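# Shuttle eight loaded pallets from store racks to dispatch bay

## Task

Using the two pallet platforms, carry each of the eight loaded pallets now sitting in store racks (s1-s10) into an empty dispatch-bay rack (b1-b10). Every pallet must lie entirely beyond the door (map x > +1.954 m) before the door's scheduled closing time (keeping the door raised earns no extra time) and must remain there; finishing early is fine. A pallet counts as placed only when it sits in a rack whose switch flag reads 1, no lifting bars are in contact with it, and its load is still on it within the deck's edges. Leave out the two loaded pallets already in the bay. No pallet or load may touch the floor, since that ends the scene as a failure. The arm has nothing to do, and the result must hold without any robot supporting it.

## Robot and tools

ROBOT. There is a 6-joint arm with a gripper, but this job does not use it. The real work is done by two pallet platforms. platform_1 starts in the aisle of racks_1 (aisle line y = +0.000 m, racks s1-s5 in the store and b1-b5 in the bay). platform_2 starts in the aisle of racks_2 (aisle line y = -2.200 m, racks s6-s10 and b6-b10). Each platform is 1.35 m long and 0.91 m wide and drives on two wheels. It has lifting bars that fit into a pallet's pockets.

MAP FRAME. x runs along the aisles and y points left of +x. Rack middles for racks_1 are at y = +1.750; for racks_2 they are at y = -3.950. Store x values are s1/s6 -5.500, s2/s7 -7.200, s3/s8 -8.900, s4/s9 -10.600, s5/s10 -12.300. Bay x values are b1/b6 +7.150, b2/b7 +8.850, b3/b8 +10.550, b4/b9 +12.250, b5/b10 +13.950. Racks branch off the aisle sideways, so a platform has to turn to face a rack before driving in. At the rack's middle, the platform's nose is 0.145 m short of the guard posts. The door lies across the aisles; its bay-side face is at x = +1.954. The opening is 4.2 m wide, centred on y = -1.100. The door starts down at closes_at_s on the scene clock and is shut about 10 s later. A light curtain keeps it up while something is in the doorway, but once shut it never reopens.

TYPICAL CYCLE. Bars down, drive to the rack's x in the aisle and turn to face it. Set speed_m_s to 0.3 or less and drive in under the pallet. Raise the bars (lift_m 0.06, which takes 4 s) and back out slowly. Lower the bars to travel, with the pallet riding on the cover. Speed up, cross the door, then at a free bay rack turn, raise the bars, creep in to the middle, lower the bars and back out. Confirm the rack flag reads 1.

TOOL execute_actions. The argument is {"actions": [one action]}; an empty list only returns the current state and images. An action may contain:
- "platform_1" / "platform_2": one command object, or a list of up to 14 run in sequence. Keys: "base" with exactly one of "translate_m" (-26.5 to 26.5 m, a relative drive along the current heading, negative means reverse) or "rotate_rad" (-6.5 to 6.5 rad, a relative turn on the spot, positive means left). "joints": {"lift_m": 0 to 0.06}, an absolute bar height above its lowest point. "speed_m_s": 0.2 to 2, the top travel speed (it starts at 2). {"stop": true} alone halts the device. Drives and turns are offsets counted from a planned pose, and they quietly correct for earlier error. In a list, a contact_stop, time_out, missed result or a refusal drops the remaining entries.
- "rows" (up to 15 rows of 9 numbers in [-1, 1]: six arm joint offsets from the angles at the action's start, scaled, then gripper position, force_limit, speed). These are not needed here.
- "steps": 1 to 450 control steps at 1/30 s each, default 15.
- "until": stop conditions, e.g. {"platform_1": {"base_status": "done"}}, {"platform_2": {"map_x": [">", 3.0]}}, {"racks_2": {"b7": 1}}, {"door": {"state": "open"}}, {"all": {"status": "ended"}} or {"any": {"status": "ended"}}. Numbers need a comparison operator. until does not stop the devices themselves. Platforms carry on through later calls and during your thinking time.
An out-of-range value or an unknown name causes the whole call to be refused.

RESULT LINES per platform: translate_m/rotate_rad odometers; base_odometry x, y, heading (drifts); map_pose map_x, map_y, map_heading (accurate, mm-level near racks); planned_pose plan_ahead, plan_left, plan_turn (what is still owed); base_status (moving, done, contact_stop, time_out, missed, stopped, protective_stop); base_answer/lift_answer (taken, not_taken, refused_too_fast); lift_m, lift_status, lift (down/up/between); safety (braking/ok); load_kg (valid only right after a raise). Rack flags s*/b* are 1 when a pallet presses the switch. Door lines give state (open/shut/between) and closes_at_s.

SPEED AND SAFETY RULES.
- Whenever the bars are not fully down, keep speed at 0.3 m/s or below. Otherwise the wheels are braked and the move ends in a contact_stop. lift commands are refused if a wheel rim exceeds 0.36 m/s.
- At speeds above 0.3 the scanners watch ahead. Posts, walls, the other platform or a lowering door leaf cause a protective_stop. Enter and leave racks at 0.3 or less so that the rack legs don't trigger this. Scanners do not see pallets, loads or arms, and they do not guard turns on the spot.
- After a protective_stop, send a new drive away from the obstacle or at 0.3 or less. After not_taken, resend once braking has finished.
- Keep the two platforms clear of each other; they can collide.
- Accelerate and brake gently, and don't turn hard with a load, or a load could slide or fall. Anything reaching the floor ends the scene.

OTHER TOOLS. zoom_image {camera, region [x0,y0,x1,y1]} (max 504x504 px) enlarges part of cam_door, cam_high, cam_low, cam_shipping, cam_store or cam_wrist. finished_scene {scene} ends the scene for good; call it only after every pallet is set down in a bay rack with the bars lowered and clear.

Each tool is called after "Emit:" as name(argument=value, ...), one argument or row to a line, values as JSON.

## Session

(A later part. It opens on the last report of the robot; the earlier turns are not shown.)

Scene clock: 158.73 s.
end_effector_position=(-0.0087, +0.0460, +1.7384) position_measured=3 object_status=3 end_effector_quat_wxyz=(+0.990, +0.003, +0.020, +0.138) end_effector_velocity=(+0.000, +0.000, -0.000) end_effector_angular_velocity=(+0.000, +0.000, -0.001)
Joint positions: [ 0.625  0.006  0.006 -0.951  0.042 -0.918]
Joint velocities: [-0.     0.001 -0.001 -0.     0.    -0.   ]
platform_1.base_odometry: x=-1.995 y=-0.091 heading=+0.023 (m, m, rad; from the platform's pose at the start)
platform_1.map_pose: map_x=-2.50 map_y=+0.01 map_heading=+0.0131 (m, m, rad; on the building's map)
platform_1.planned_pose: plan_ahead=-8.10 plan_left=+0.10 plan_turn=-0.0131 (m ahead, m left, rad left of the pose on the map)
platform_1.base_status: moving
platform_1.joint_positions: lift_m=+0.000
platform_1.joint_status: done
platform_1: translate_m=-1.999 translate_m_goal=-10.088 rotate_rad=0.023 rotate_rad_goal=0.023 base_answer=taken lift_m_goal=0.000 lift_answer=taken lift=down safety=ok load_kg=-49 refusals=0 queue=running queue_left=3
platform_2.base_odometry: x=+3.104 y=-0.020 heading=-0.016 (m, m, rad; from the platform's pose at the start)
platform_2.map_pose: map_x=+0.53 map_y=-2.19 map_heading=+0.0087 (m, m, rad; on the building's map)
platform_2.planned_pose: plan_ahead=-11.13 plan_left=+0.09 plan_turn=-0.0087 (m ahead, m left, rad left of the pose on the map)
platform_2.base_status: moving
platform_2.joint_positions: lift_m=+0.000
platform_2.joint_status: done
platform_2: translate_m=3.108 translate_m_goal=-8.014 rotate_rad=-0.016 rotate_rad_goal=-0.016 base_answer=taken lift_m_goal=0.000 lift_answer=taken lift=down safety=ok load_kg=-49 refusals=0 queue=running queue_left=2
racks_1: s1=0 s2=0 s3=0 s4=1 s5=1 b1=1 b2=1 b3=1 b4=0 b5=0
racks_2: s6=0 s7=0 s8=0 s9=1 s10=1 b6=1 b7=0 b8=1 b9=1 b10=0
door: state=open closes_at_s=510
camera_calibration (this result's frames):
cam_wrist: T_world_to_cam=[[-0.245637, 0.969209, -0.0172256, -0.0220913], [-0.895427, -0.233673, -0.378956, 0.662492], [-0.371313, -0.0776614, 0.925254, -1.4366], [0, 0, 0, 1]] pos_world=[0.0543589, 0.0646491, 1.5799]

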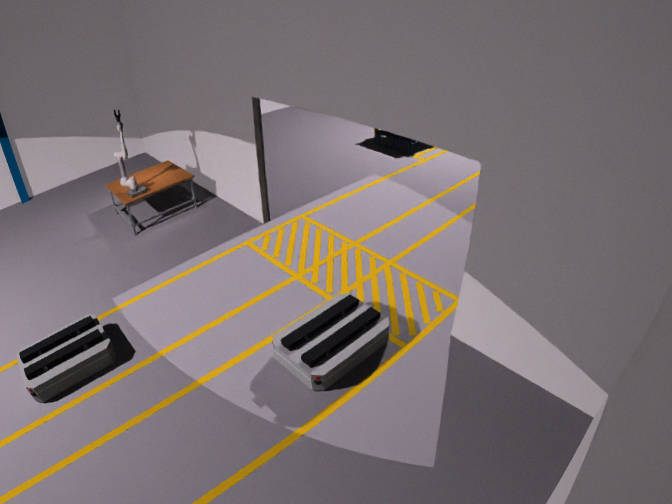

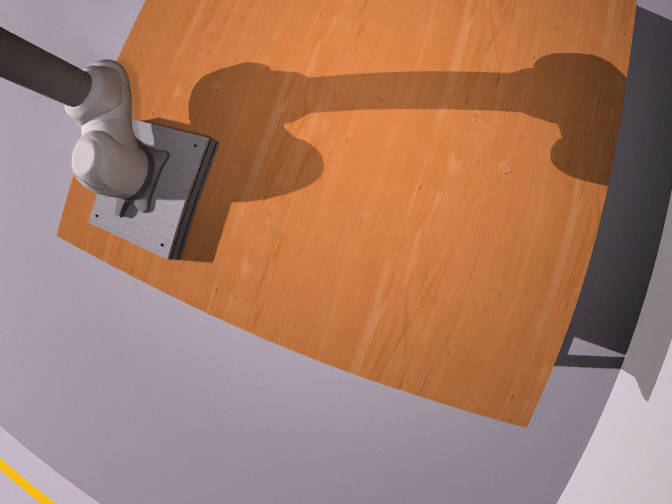

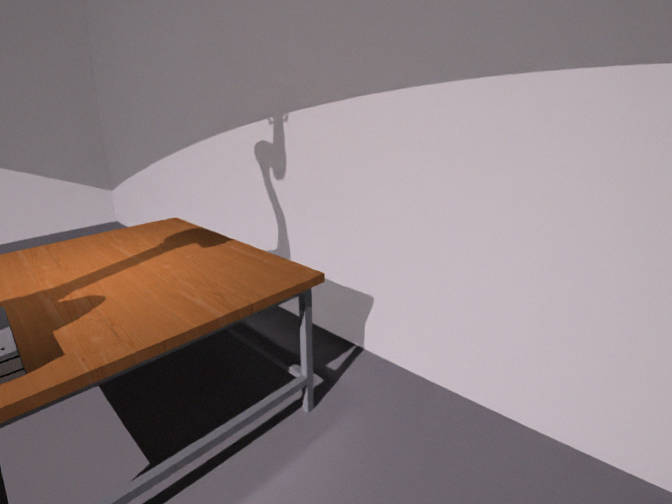

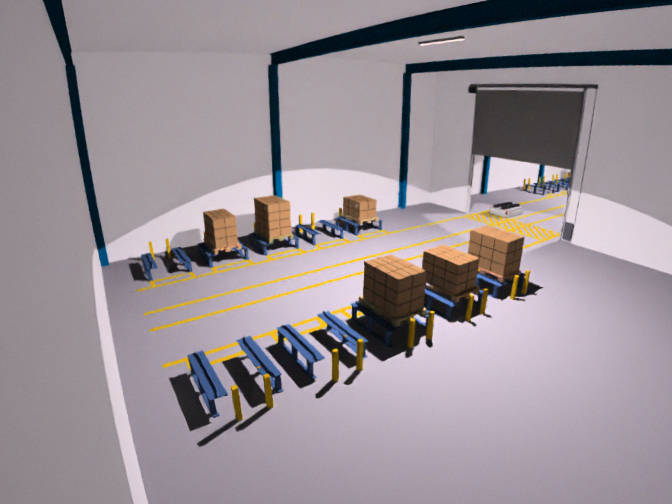

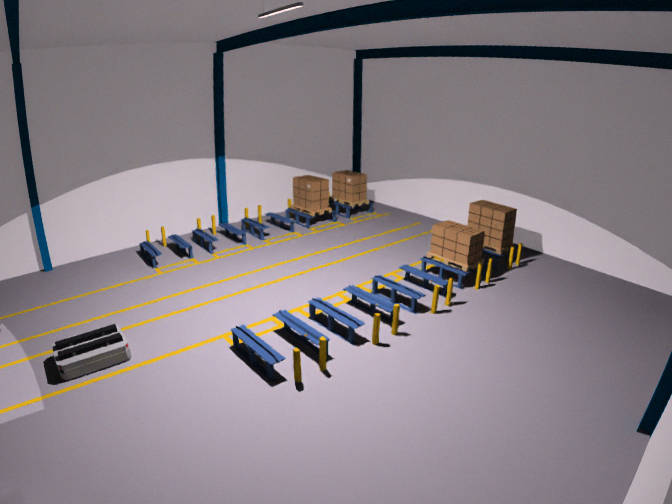

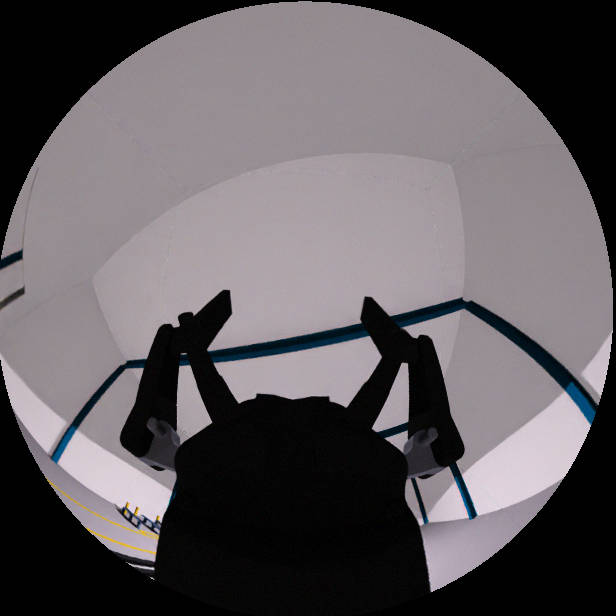

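Emit:
execute_actions(
  actions=[
    {"steps":450,"until":{"platform_1":{"queue":["!=","running"]}}},
  ],
)

Emit:
execute_actions(
  actions=[
    {"steps":300,"until":{"platform_1":{"queue_left":["<=",0],"base_status":["!=","moving"]},"platform_2":{"queue_left":["<=",0],"base_status":["!=","moving"]}}},
  ],
)

Scene clock: 174.47 s.
end_effector_position=(-0.0087, +0.0460, +1.7384) position_measured=3 object_status=3 end_effector_quat_wxyz=(+0.990, +0.003, +0.020, +0.138) end_effector_velocity=(-0.001, -0.000, +0.000) end_effector_angular_velocity=(+0.000, -0.002, -0.000)
Joint positions: [ 0.625  0.006  0.006 -0.951  0.042 -0.918]
Joint velocities: [-0.     0.    -0.001 -0.    -0.001 -0.   ]
platform_1.base_odometry: x=-10.162 y=+1.054 heading=+1.587 (m, m, rad; from the platform's pose at the start)
platform_1.map_pose: map_x=-10.60 map_y=+1.33 map_heading=+1.5708 (m, m, rad; on the building's map)
platform_1.planned_pose: plan_ahead=+0.42 plan_left=+0.00 plan_turn=+0.0000 (m ahead, m left, rad left of the pose on the map)
platform_1.base_status: moving
platform_1.joint_positions: lift_m=+0.028
platform_1.joint_status: done
platform_1: translate_m=-8.755 translate_m_goal=-8.328 rotate_rad=1.587 rotate_rad_goal=1.586 base_answer=taken lift_m_goal=0.028 lift_answer=taken lift=between safety=ok load_kg=0 refusals=0 queue=running queue_left=1
platform_2.base_odometry: x=-8.100 y=-0.753 heading=-1.590 (m, m, rad; from the platform's pose at the start)
platform_2.map_pose: map_x=-10.60 map_y=-3.17 map_heading=-1.5708 (m, m, rad; on the building's map)
platform_2.planned_pose: plan_ahead=+0.78 plan_left=+0.00 plan_turn=+0.0000 (m ahead, m left, rad left of the pose on the map)
platform_2.base_status: moving
platform_2.joint_positions: lift_m=+0.028
platform_2.joint_status: done
platform_2: translate_m=-7.041 translate_m_goal=-6.264 rotate_rad=-1.590 rotate_rad_goal=-1.589 base_answer=taken lift_m_goal=0.028 lift_answer=taken lift=between safety=ok load_kg=1 refusals=0 queue=running queue_left=0
racks_1: s1=0 s2=0 s3=0 s4=1 s5=1 b1=1 b2=1 b3=1 b4=0 b5=0
racks_2: s6=0 s7=0 s8=0 s9=1 s10=1 b6=1 b7=0 b8=1 b9=1 b10=0
door: state=open closes_at_s=510
camera_calibration (this result's frames):
cam_wrist: T_world_to_cam=[[-0.245637, 0.969209, -0.0172256, -0.0220913], [-0.895427, -0.233672, -0.378956, 0.662492], [-0.371313, -0.0776613, 0.925254, -1.4366], [0, 0, 0, 1]] pos_world=[0.0543589, 0.0646491, 1.5799]

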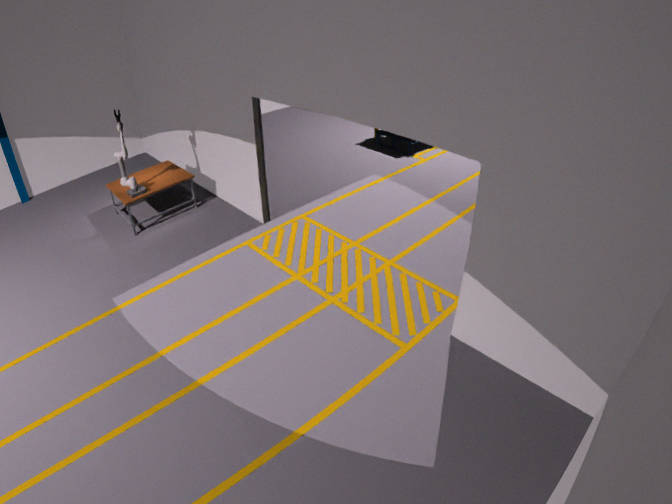

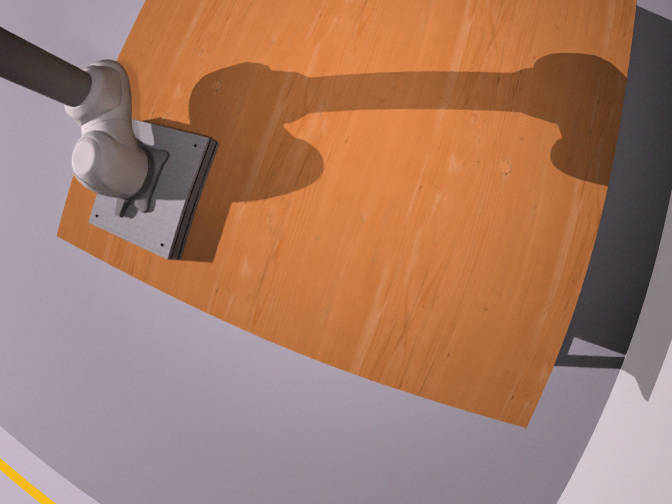

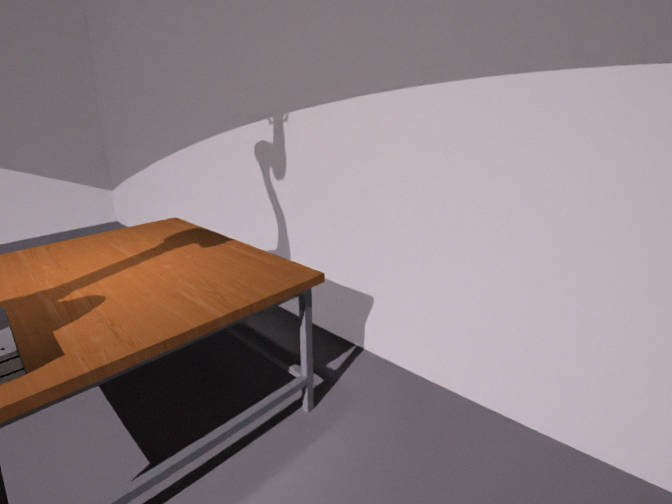

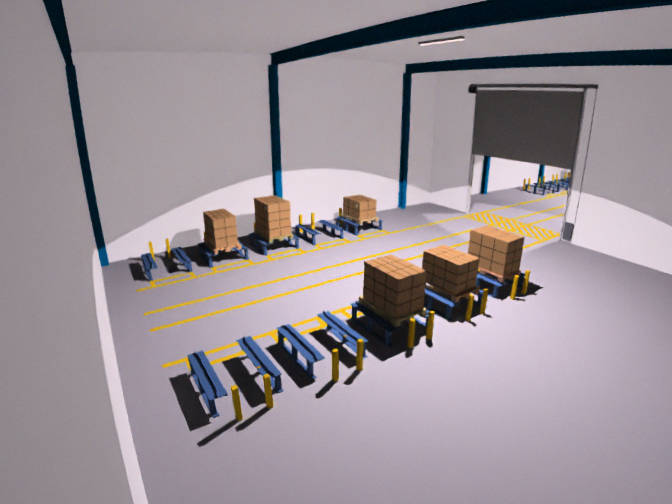

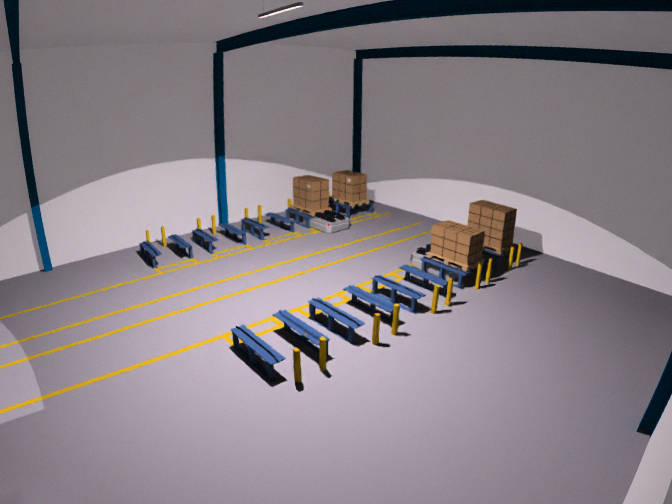

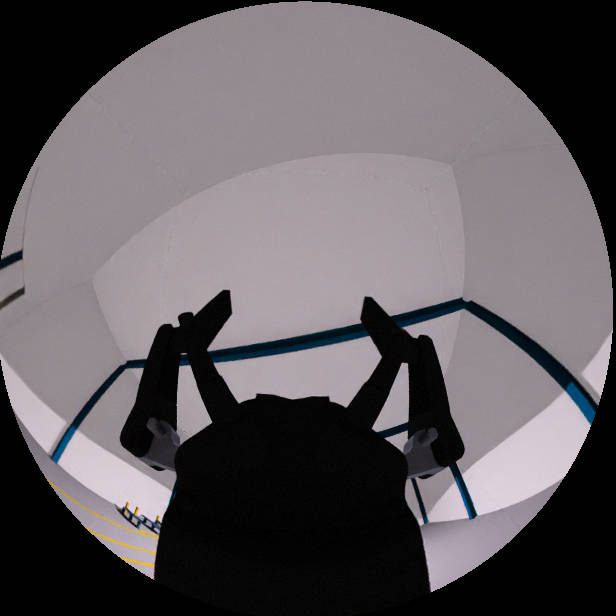

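Scene clock: 177.97 s.
end_effector_position=(-0.0087, +0.0460, +1.7384) position_measured=3 object_status=3 end_effector_quat_wxyz=(+0.990, +0.003, +0.020, +0.138) end_effector_velocity=(-0.001, -0.000, +0.000) end_effector_angular_velocity=(+0.000, -0.001, +0.001)
Joint positions: [ 0.625  0.006  0.006 -0.951  0.042 -0.918]
Joint velocities: [ 0.    -0.001  0.001 -0.    -0.     0.001]
platform_1.base_odometry: x=-10.169 y=+1.490 heading=+1.588 (m, m, rad; from the platform's pose at the start)
platform_1.map_pose: map_x=-10.60 map_y=+1.75 map_heading=+1.5708 (m, m, rad; on the building's map)
platform_1.planned_pose: plan_ahead=+0.00 plan_left=+0.00 plan_turn=+0.0000 (m ahead, m left, rad left of the pose on the map)
platform_1.base_status: done
platform_1.joint_positions: lift_m=+0.050
platform_1.joint_status: moving
platform_1: translate_m=-8.328 translate_m_goal=-8.328 rotate_rad=1.588 rotate_rad_goal=1.587 base_answer=taken lift_m_goal=0.055 lift_answer=taken lift=between safety=ok load_kg=212 refusals=0 queue=running queue_left=0
platform_2.base_odometry: x=-8.116 y=-1.550 heading=-1.592 (m, m, rad; from the platform's pose at the start)
platform_2.map_pose: map_x=-10.60 map_y=-3.95 map_heading=-1.5708 (m, m, rad; on the building's map)
platform_2.planned_pose: plan_ahead=+0.00 plan_left=+0.00 plan_turn=+0.0000 (m ahead, m left, rad left of the pose on the map)
platform_2.base_status: done
platform_2.joint_positions: lift_m=+0.028
platform_2.joint_status: done
platform_2: translate_m=-6.253 translate_m_goal=-6.253 rotate_rad=-1.592 rotate_rad_goal=-1.590 base_answer=taken lift_m_goal=0.028 lift_answer=taken lift=between safety=ok load_kg=0 refusals=0 queue=running queue_left=0
racks_1: s1=0 s2=0 s3=0 s4=0 s5=1 b1=1 b2=1 b3=1 b4=0 b5=0
racks_2: s6=0 s7=0 s8=0 s9=1 s10=1 b6=1 b7=0 b8=1 b9=1 b10=0
door: state=open closes_at_s=510
camera_calibration (this result's frames):
cam_wrist: T_world_to_cam=[[-0.245637, 0.969209, -0.0172256, -0.0220912], [-0.895427, -0.233673, -0.378956, 0.662493], [-0.371313, -0.0776613, 0.925254, -1.4366], [0, 0, 0, 1]] pos_world=[0.0543588, 0.0646491, 1.5799]

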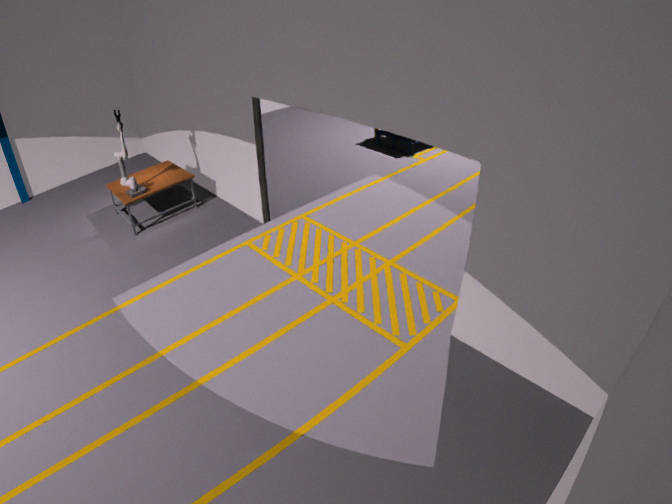

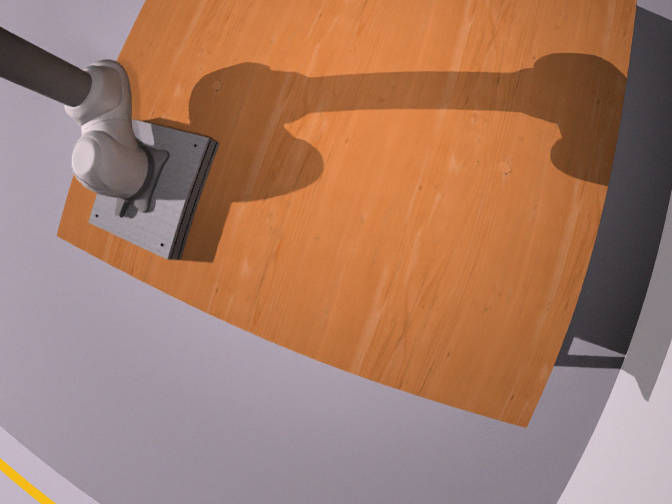

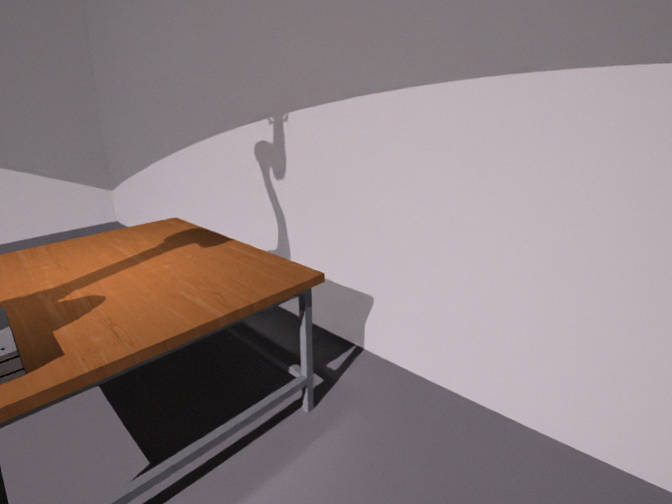

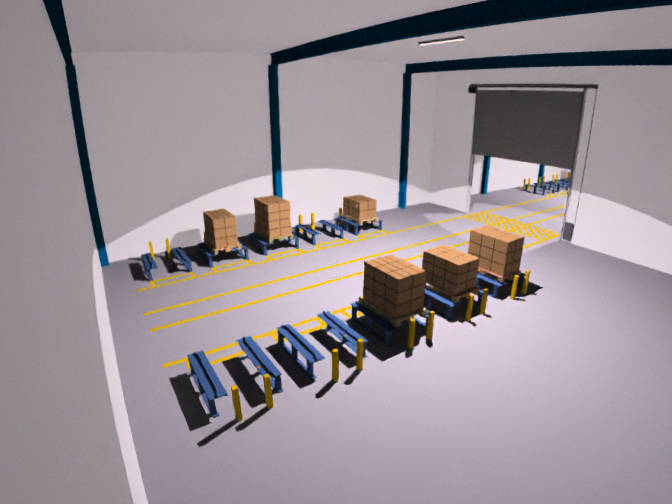

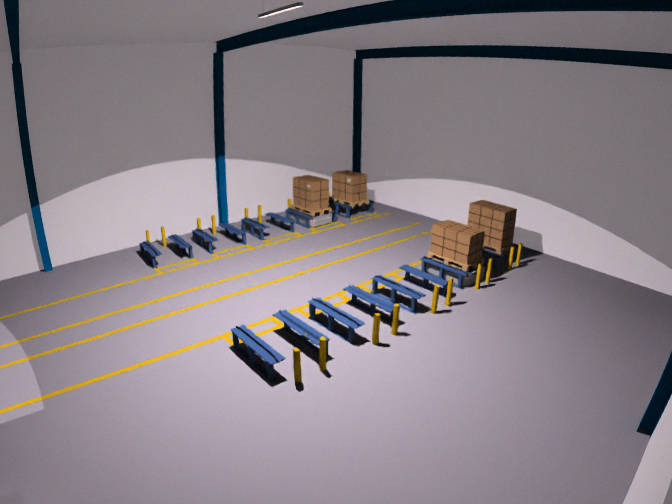

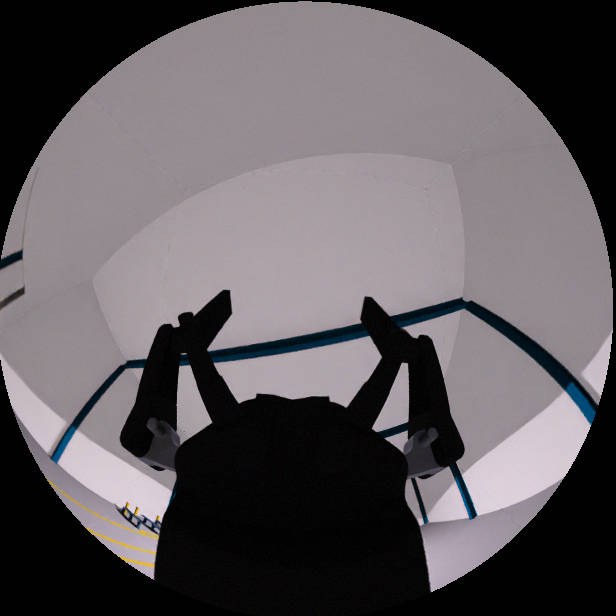

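P1: s4(-10.6)→b4(12.25)=22.85, back to s5(-12.3)=-24.55. P2: s9(-10.6)→b7(8.85)=19.45, back to s10(-12.3)=-21.15. Both lists end lifted (0.055) under s5/s10; the last leg is then 26.25 to b5/b10.

Emit:
execute_actions(
  actions=[
    {"platform_1":[{"joints":{"lift_m":0.055}},{"base":{"translate_m":-1.75},"speed_m_s":0.3},{"base":{"rotate_rad":-1.5708},"joints":{"lift_m":0},"speed_m_s":2},{"base":{"translate_m":22.85}},{"base":{"rotate_rad":1.5708},"joints":{"lift_m":0.055}},{"base":{"translate_m":1.75},"speed_m_s":0.3},{"joints":{"lift_m":0.03}},{"base":{"translate_m":-1.75},"joints":{"lift_m":0}},{"base":{"rotate_rad":-1.5708},"speed_m_s":2},{"base":{"translate_m":-24.55}},{"base":{"rotate_rad":1.5708}},{"base":{"translate_m":1.75},"joints":{"lift_m":0.028},"speed_m_s":0.3},{"joints":{"lift_m":0.055}}],"platform_2":[{"joints":{"lift_m":0.055}},{"base":{"translate_m":-1.75},"speed_m_s":0.3},{"base":{"rotate_rad":1.5708},"joints":{"lift_m":0},"speed_m_s":2},{"base":{"translate_m":19.45}},{"base":{"rotate_rad":-1.5708},"joints":{"lift_m":0.055}},{"base":{"translate_m":1.75},"speed_m_s":0.3},{"joints":{"lift_m":0.03}},{"base":{"translate_m":-1.75},"joints":{"lift_m":0}},{"base":{"rotate_rad":1.5708},"speed_m_s":2},{"base":{"translate_m":-21.15}},{"base":{"rotate_rad":-1.5708}},{"base":{"translate_m":1.75},"joints":{"lift_m":0.028},"speed_m_s":0.3},{"joints":{"lift_m":0.055}}],"steps":450,"until":{"platform_1":{"queue":["!=","running"]}}},
  ],
)

Scene clock: 195.43 s.
end_effector_position=(-0.0086, +0.0460, +1.7384) position_measured=3 object_status=3 end_effector_quat_wxyz=(+0.990, +0.003, +0.020, +0.138) end_effector_velocity=(+0.001, +0.000, -0.000) end_effector_angular_velocity=(-0.000, +0.001, +0.000)
Joint positions: [ 0.625  0.006  0.006 -0.951  0.042 -0.918]
Joint velocities: [ 0.     0.     0.    -0.001  0.     0.001]
platform_1.base_odometry: x=-6.478 y=-0.202 heading=+0.020 (m, m, rad; from the platform's pose at the start)
platform_1.map_pose: map_x=-6.89 map_y=+0.00 map_heading=+0.0000 (m, m, rad; on the building's map)
platform_1.planned_pose: plan_ahead=+19.14 plan_left=+0.00 plan_turn=+0.0000 (m ahead, m left, rad left of the pose on the map)
platform_1.base_status: moving
platform_1.joint_positions: lift_m=+0.000
platform_1.joint_status: done
platform_1: translate_m=-6.360 translate_m_goal=12.772 rotate_rad=0.020 rotate_rad_goal=0.021 base_answer=taken lift_m_goal=0.000 lift_answer=taken lift=down safety=ok load_kg=-49 refusals=0 queue=running queue_left=9
platform_2.base_odometry: x=-7.425 y=+0.198 heading=-0.016 (m, m, rad; from the platform's pose at the start)
platform_2.map_pose: map_x=-9.92 map_y=-2.20 map_heading=+0.0044 (m, m, rad; on the building's map)
platform_2.planned_pose: plan_ahead=+18.77 plan_left=-0.08 plan_turn=-0.0044 (m ahead, m left, rad left of the pose on the map)
platform_2.base_status: moving
platform_2.joint_positions: lift_m=+0.000
platform_2.joint_status: done
platform_2: translate_m=-7.334 translate_m_goal=11.438 rotate_rad=-0.016 rotate_rad_goal=-0.019 base_answer=taken lift_m_goal=0.000 lift_answer=taken lift=down safety=ok load_kg=-49 refusals=0 queue=running queue_left=9
racks_1: s1=0 s2=0 s3=0 s4=0 s5=1 b1=1 b2=1 b3=1 b4=0 b5=0
racks_2: s6=0 s7=0 s8=0 s9=0 s10=1 b6=1 b7=0 b8=1 b9=1 b10=0
door: state=open closes_at_s=510
camera_calibration (this result's frames):
cam_wrist: T_world_to_cam=[[-0.245637, 0.969209, -0.0172256, -0.0220913], [-0.895427, -0.233673, -0.378956, 0.662492], [-0.371313, -0.0776613, 0.925254, -1.4366], [0, 0, 0, 1]] pos_world=[0.0543589, 0.0646491, 1.5799]

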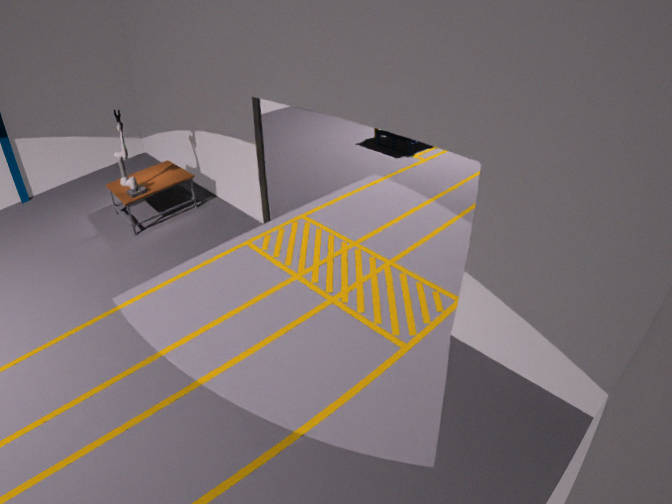

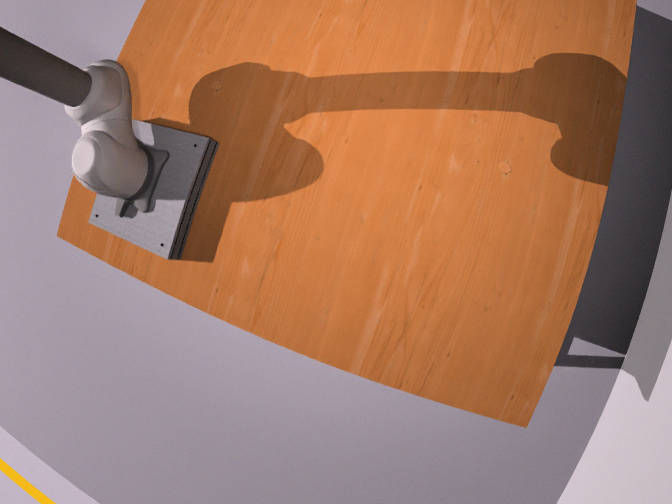

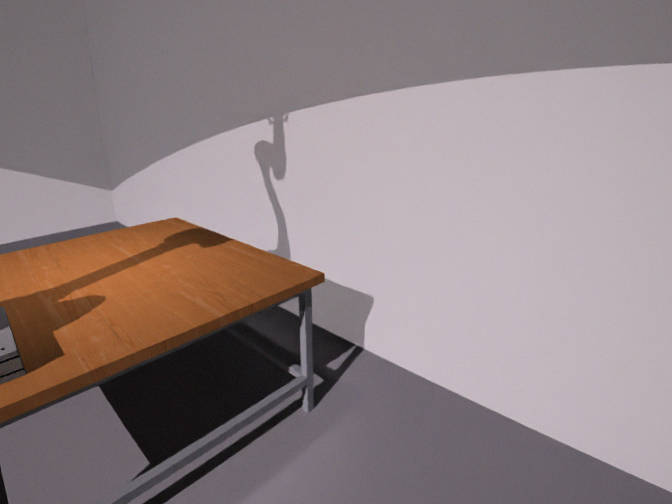

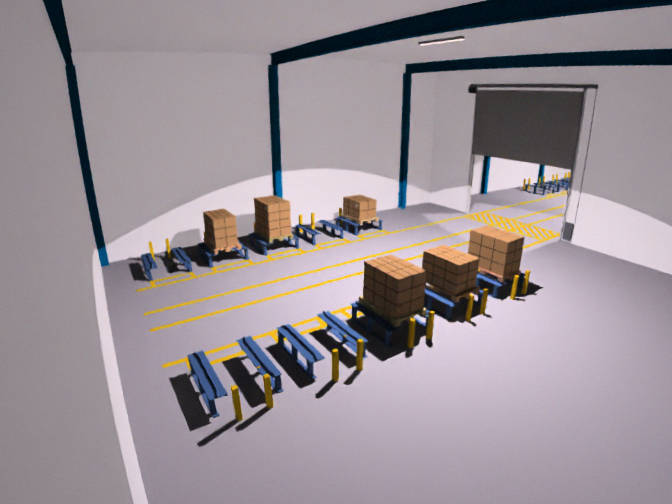

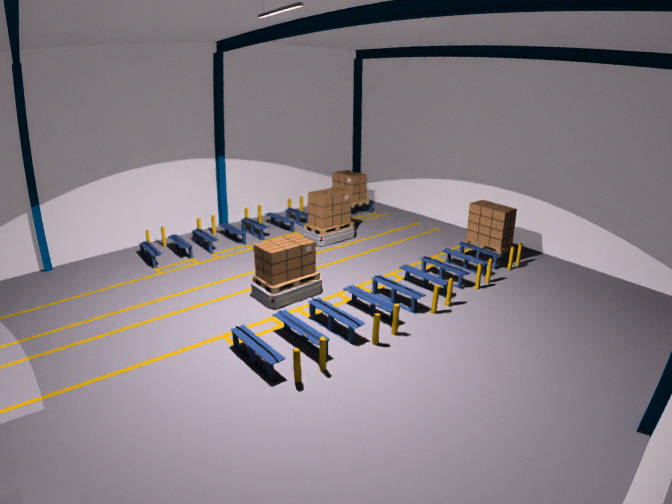

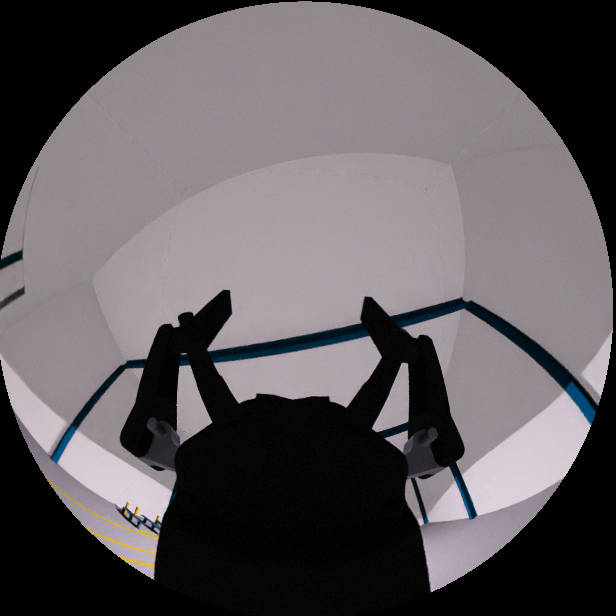

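Emit:
execute_actions(
  actions=[
    {"steps":450,"until":{"platform_1":{"queue":["!=","running"]}}},
  ],
)

Scene clock: 211.00 s.
end_effector_position=(-0.0087, +0.0460, +1.7384) position_measured=3 object_status=3 end_effector_quat_wxyz=(+0.990, +0.003, +0.020, +0.138) end_effector_velocity=(-0.002, -0.001, +0.000) end_effector_angular_velocity=(+0.001, -0.002, -0.001)
Joint positions: [ 0.625  0.006  0.006 -0.951  0.042 -0.918]
Joint velocities: [-0.    -0.001 -0.001 -0.001 -0.001  0.   ]
platform_1.base_odometry: x=+12.715 y=+0.171 heading=+1.239 (m, m, rad; from the platform's pose at the start)
platform_1.map_pose: map_x=+12.25 map_y=+0.00 map_heading=+1.2348 (m, m, rad; on the building's map)
platform_1.planned_pose: plan_ahead=+0.00 plan_left=+0.00 plan_turn=+0.3360 (m ahead, m left, rad left of the pose on the map)
platform_1.base_status: moving
platform_1.joint_positions: lift_m=+0.041
platform_1.joint_status: moving
platform_1: translate_m=12.783 translate_m_goal=12.783 rotate_rad=1.255 rotate_rad_goal=1.591 base_answer=taken lift_m_goal=0.055 lift_answer=taken lift=between safety=ok load_kg=212 refusals=0 queue=running queue_left=8
platform_2.base_odometry: x=+11.395 y=-0.184 heading=-0.689 (m, m, rad; from the platform's pose at the start)
platform_2.map_pose: map_x=+8.85 map_y=-2.20 map_heading=-0.6807 (m, m, rad; on the building's map)
platform_2.planned_pose: plan_ahead=+0.00 plan_left=+0.00 plan_turn=-0.8901 (m ahead, m left, rad left of the pose on the map)
platform_2.base_status: moving
platform_2.joint_positions: lift_m=+0.023
platform_2.joint_status: moving
platform_2: translate_m=11.468 translate_m_goal=11.468 rotate_rad=-0.706 rotate_rad_goal=-1.592 base_answer=taken lift_m_goal=0.055 lift_answer=taken lift=between safety=ok load_kg=283 refusals=0 queue=running queue_left=8
racks_1: s1=0 s2=0 s3=0 s4=0 s5=1 b1=1 b2=1 b3=1 b4=0 b5=0
racks_2: s6=0 s7=0 s8=0 s9=0 s10=1 b6=1 b7=0 b8=1 b9=1 b10=0
door: state=open closes_at_s=510
camera_calibration (this result's frames):
cam_wrist: T_world_to_cam=[[-0.245636, 0.969209, -0.0172256, -0.0220913], [-0.895427, -0.233672, -0.378956, 0.662492], [-0.371313, -0.0776613, 0.925254, -1.4366], [0, 0, 0, 1]] pos_world=[0.0543589, 0.064649, 1.5799]

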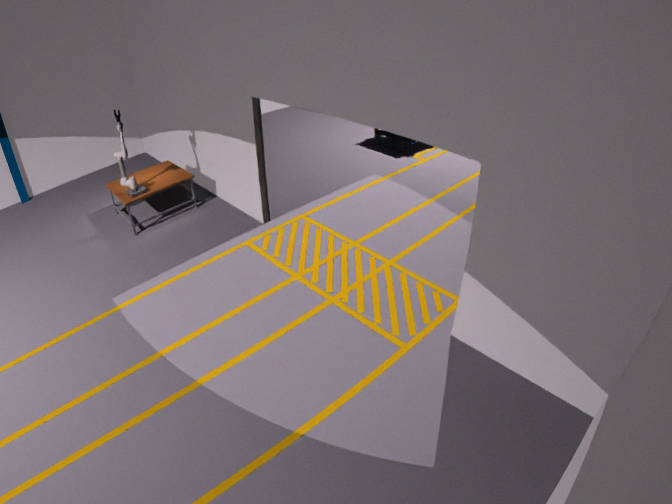

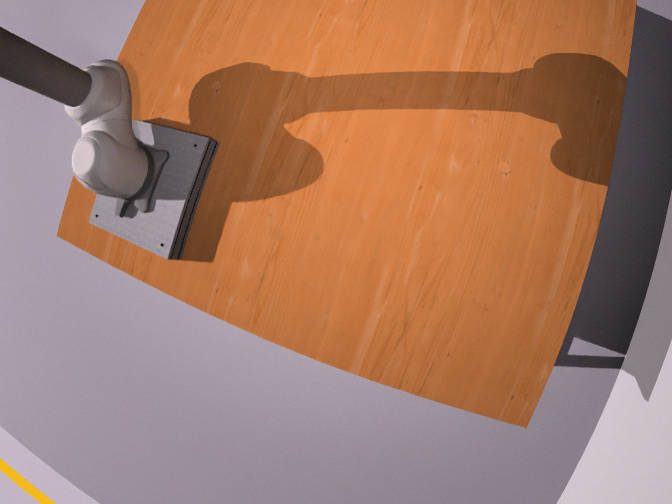

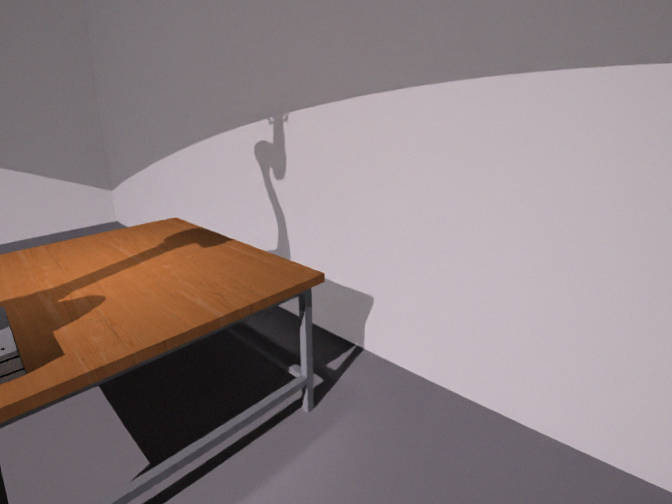

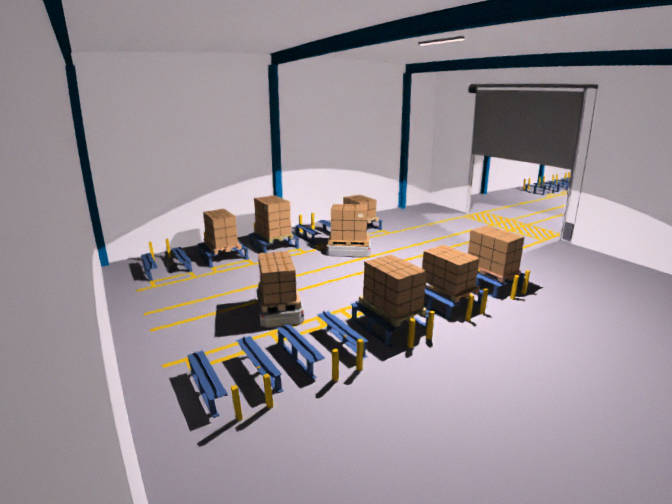

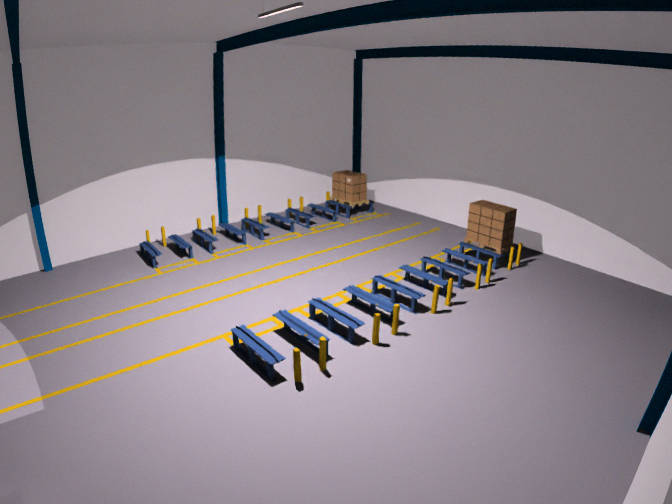

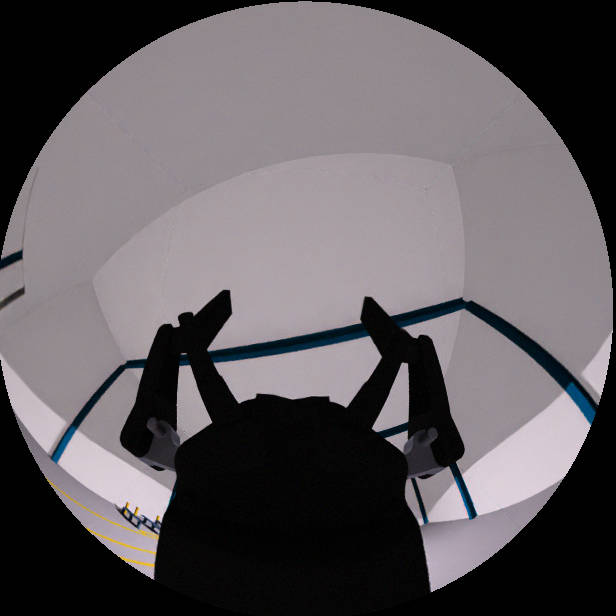

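Emit:
execute_actions(
  actions=[],
)

Scene clock: 213.03 s.
end_effector_position=(-0.0086, +0.0460, +1.7384) position_measured=3 object_status=3 end_effector_quat_wxyz=(+0.990, +0.003, +0.020, +0.138) end_effector_velocity=(+0.001, +0.000, -0.000) end_effector_angular_velocity=(+0.000, +0.001, -0.000)
Joint positions: [ 0.625  0.006  0.006 -0.951  0.042 -0.918]
Joint velocities: [ 0.     0.     0.    -0.     0.001 -0.   ]
platform_1.base_odometry: x=+12.711 y=+0.344 heading=+1.594 (m, m, rad; from the platform's pose at the start)
platform_1.map_pose: map_x=+12.25 map_y=+0.18 map_heading=+1.5752 (m, m, rad; on the building's map)
platform_1.planned_pose: plan_ahead=+1.57 plan_left=-0.01 plan_turn=-0.0044 (m ahead, m left, rad left of the pose on the map)
platform_1.base_status: moving
platform_1.joint_positions: lift_m=+0.055
platform_1.joint_status: done
platform_1: translate_m=12.966 translate_m_goal=14.533 rotate_rad=1.594 rotate_rad_goal=1.592 base_answer=taken lift_m_goal=0.055 lift_answer=taken lift=between safety=ok load_kg=208 refusals=0 queue=running queue_left=7
platform_2.base_odometry: x=+11.395 y=-0.184 heading=-1.592 (m, m, rad; from the platform's pose at the start)
platform_2.map_pose: map_x=+8.85 map_y=-2.20 map_heading=-1.5664 (m, m, rad; on the building's map)
platform_2.planned_pose: plan_ahead=+0.00 plan_left=+0.00 plan_turn=-0.0044 (m ahead, m left, rad left of the pose on the map)
platform_2.base_status: moving
platform_2.joint_positions: lift_m=+0.054
platform_2.joint_status: moving
platform_2: translate_m=11.468 translate_m_goal=11.468 rotate_rad=-1.592 rotate_rad_goal=-1.592 base_answer=taken lift_m_goal=0.055 lift_answer=taken lift=between safety=ok load_kg=281 refusals=0 queue=running queue_left=8
racks_1: s1=0 s2=0 s3=0 s4=0 s5=1 b1=1 b2=1 b3=1 b4=0 b5=0
racks_2: s6=0 s7=0 s8=0 s9=0 s10=1 b6=1 b7=0 b8=1 b9=1 b10=0
door: state=open closes_at_s=510
camera_calibration (this result's frames):
cam_wrist: T_world_to_cam=[[-0.245637, 0.969209, -0.0172258, -0.0220911], [-0.895427, -0.233672, -0.378956, 0.662492], [-0.371313, -0.077661, 0.925254, -1.4366], [0, 0, 0, 1]] pos_world=[0.0543591, 0.0646492, 1.5799]

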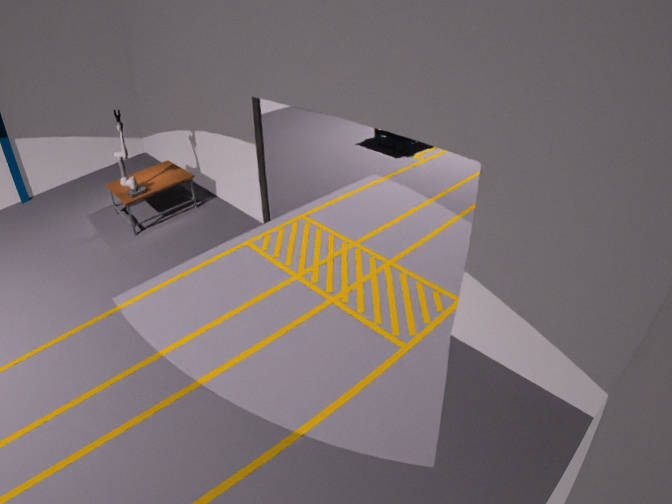

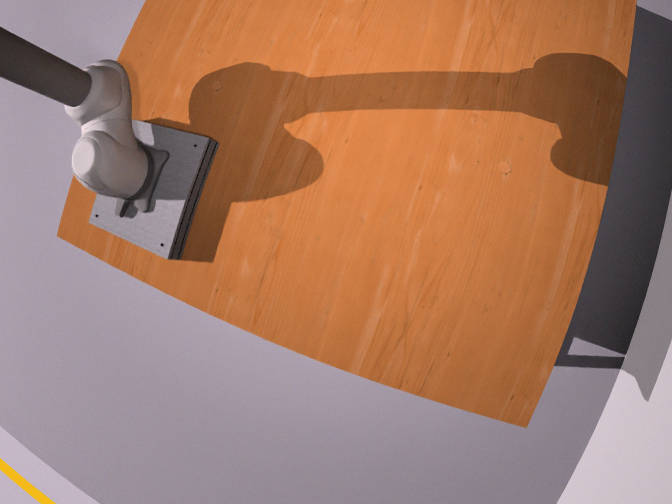

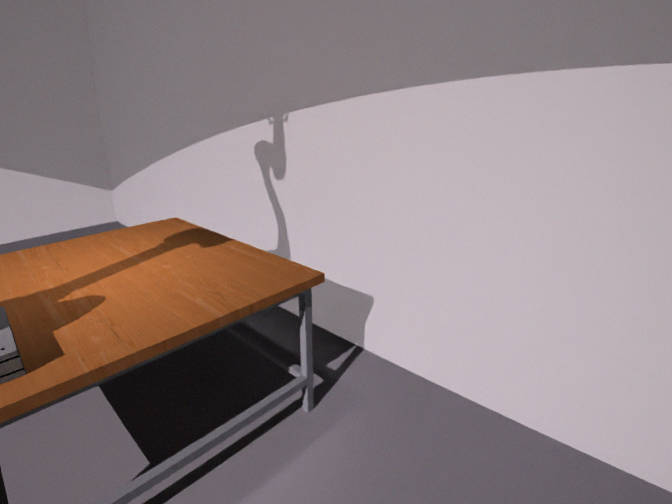

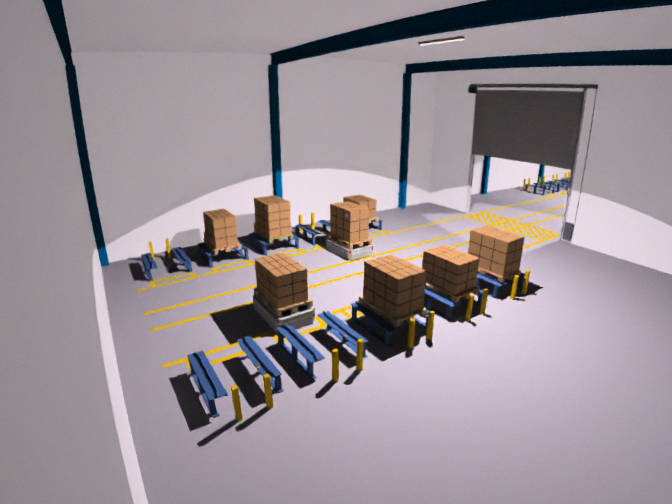

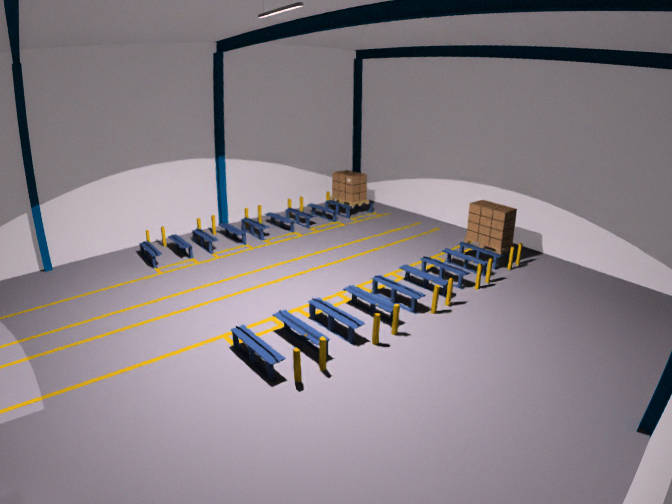

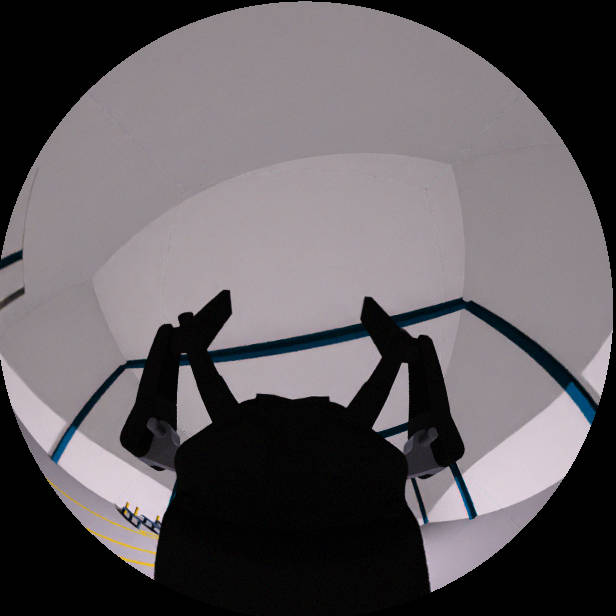

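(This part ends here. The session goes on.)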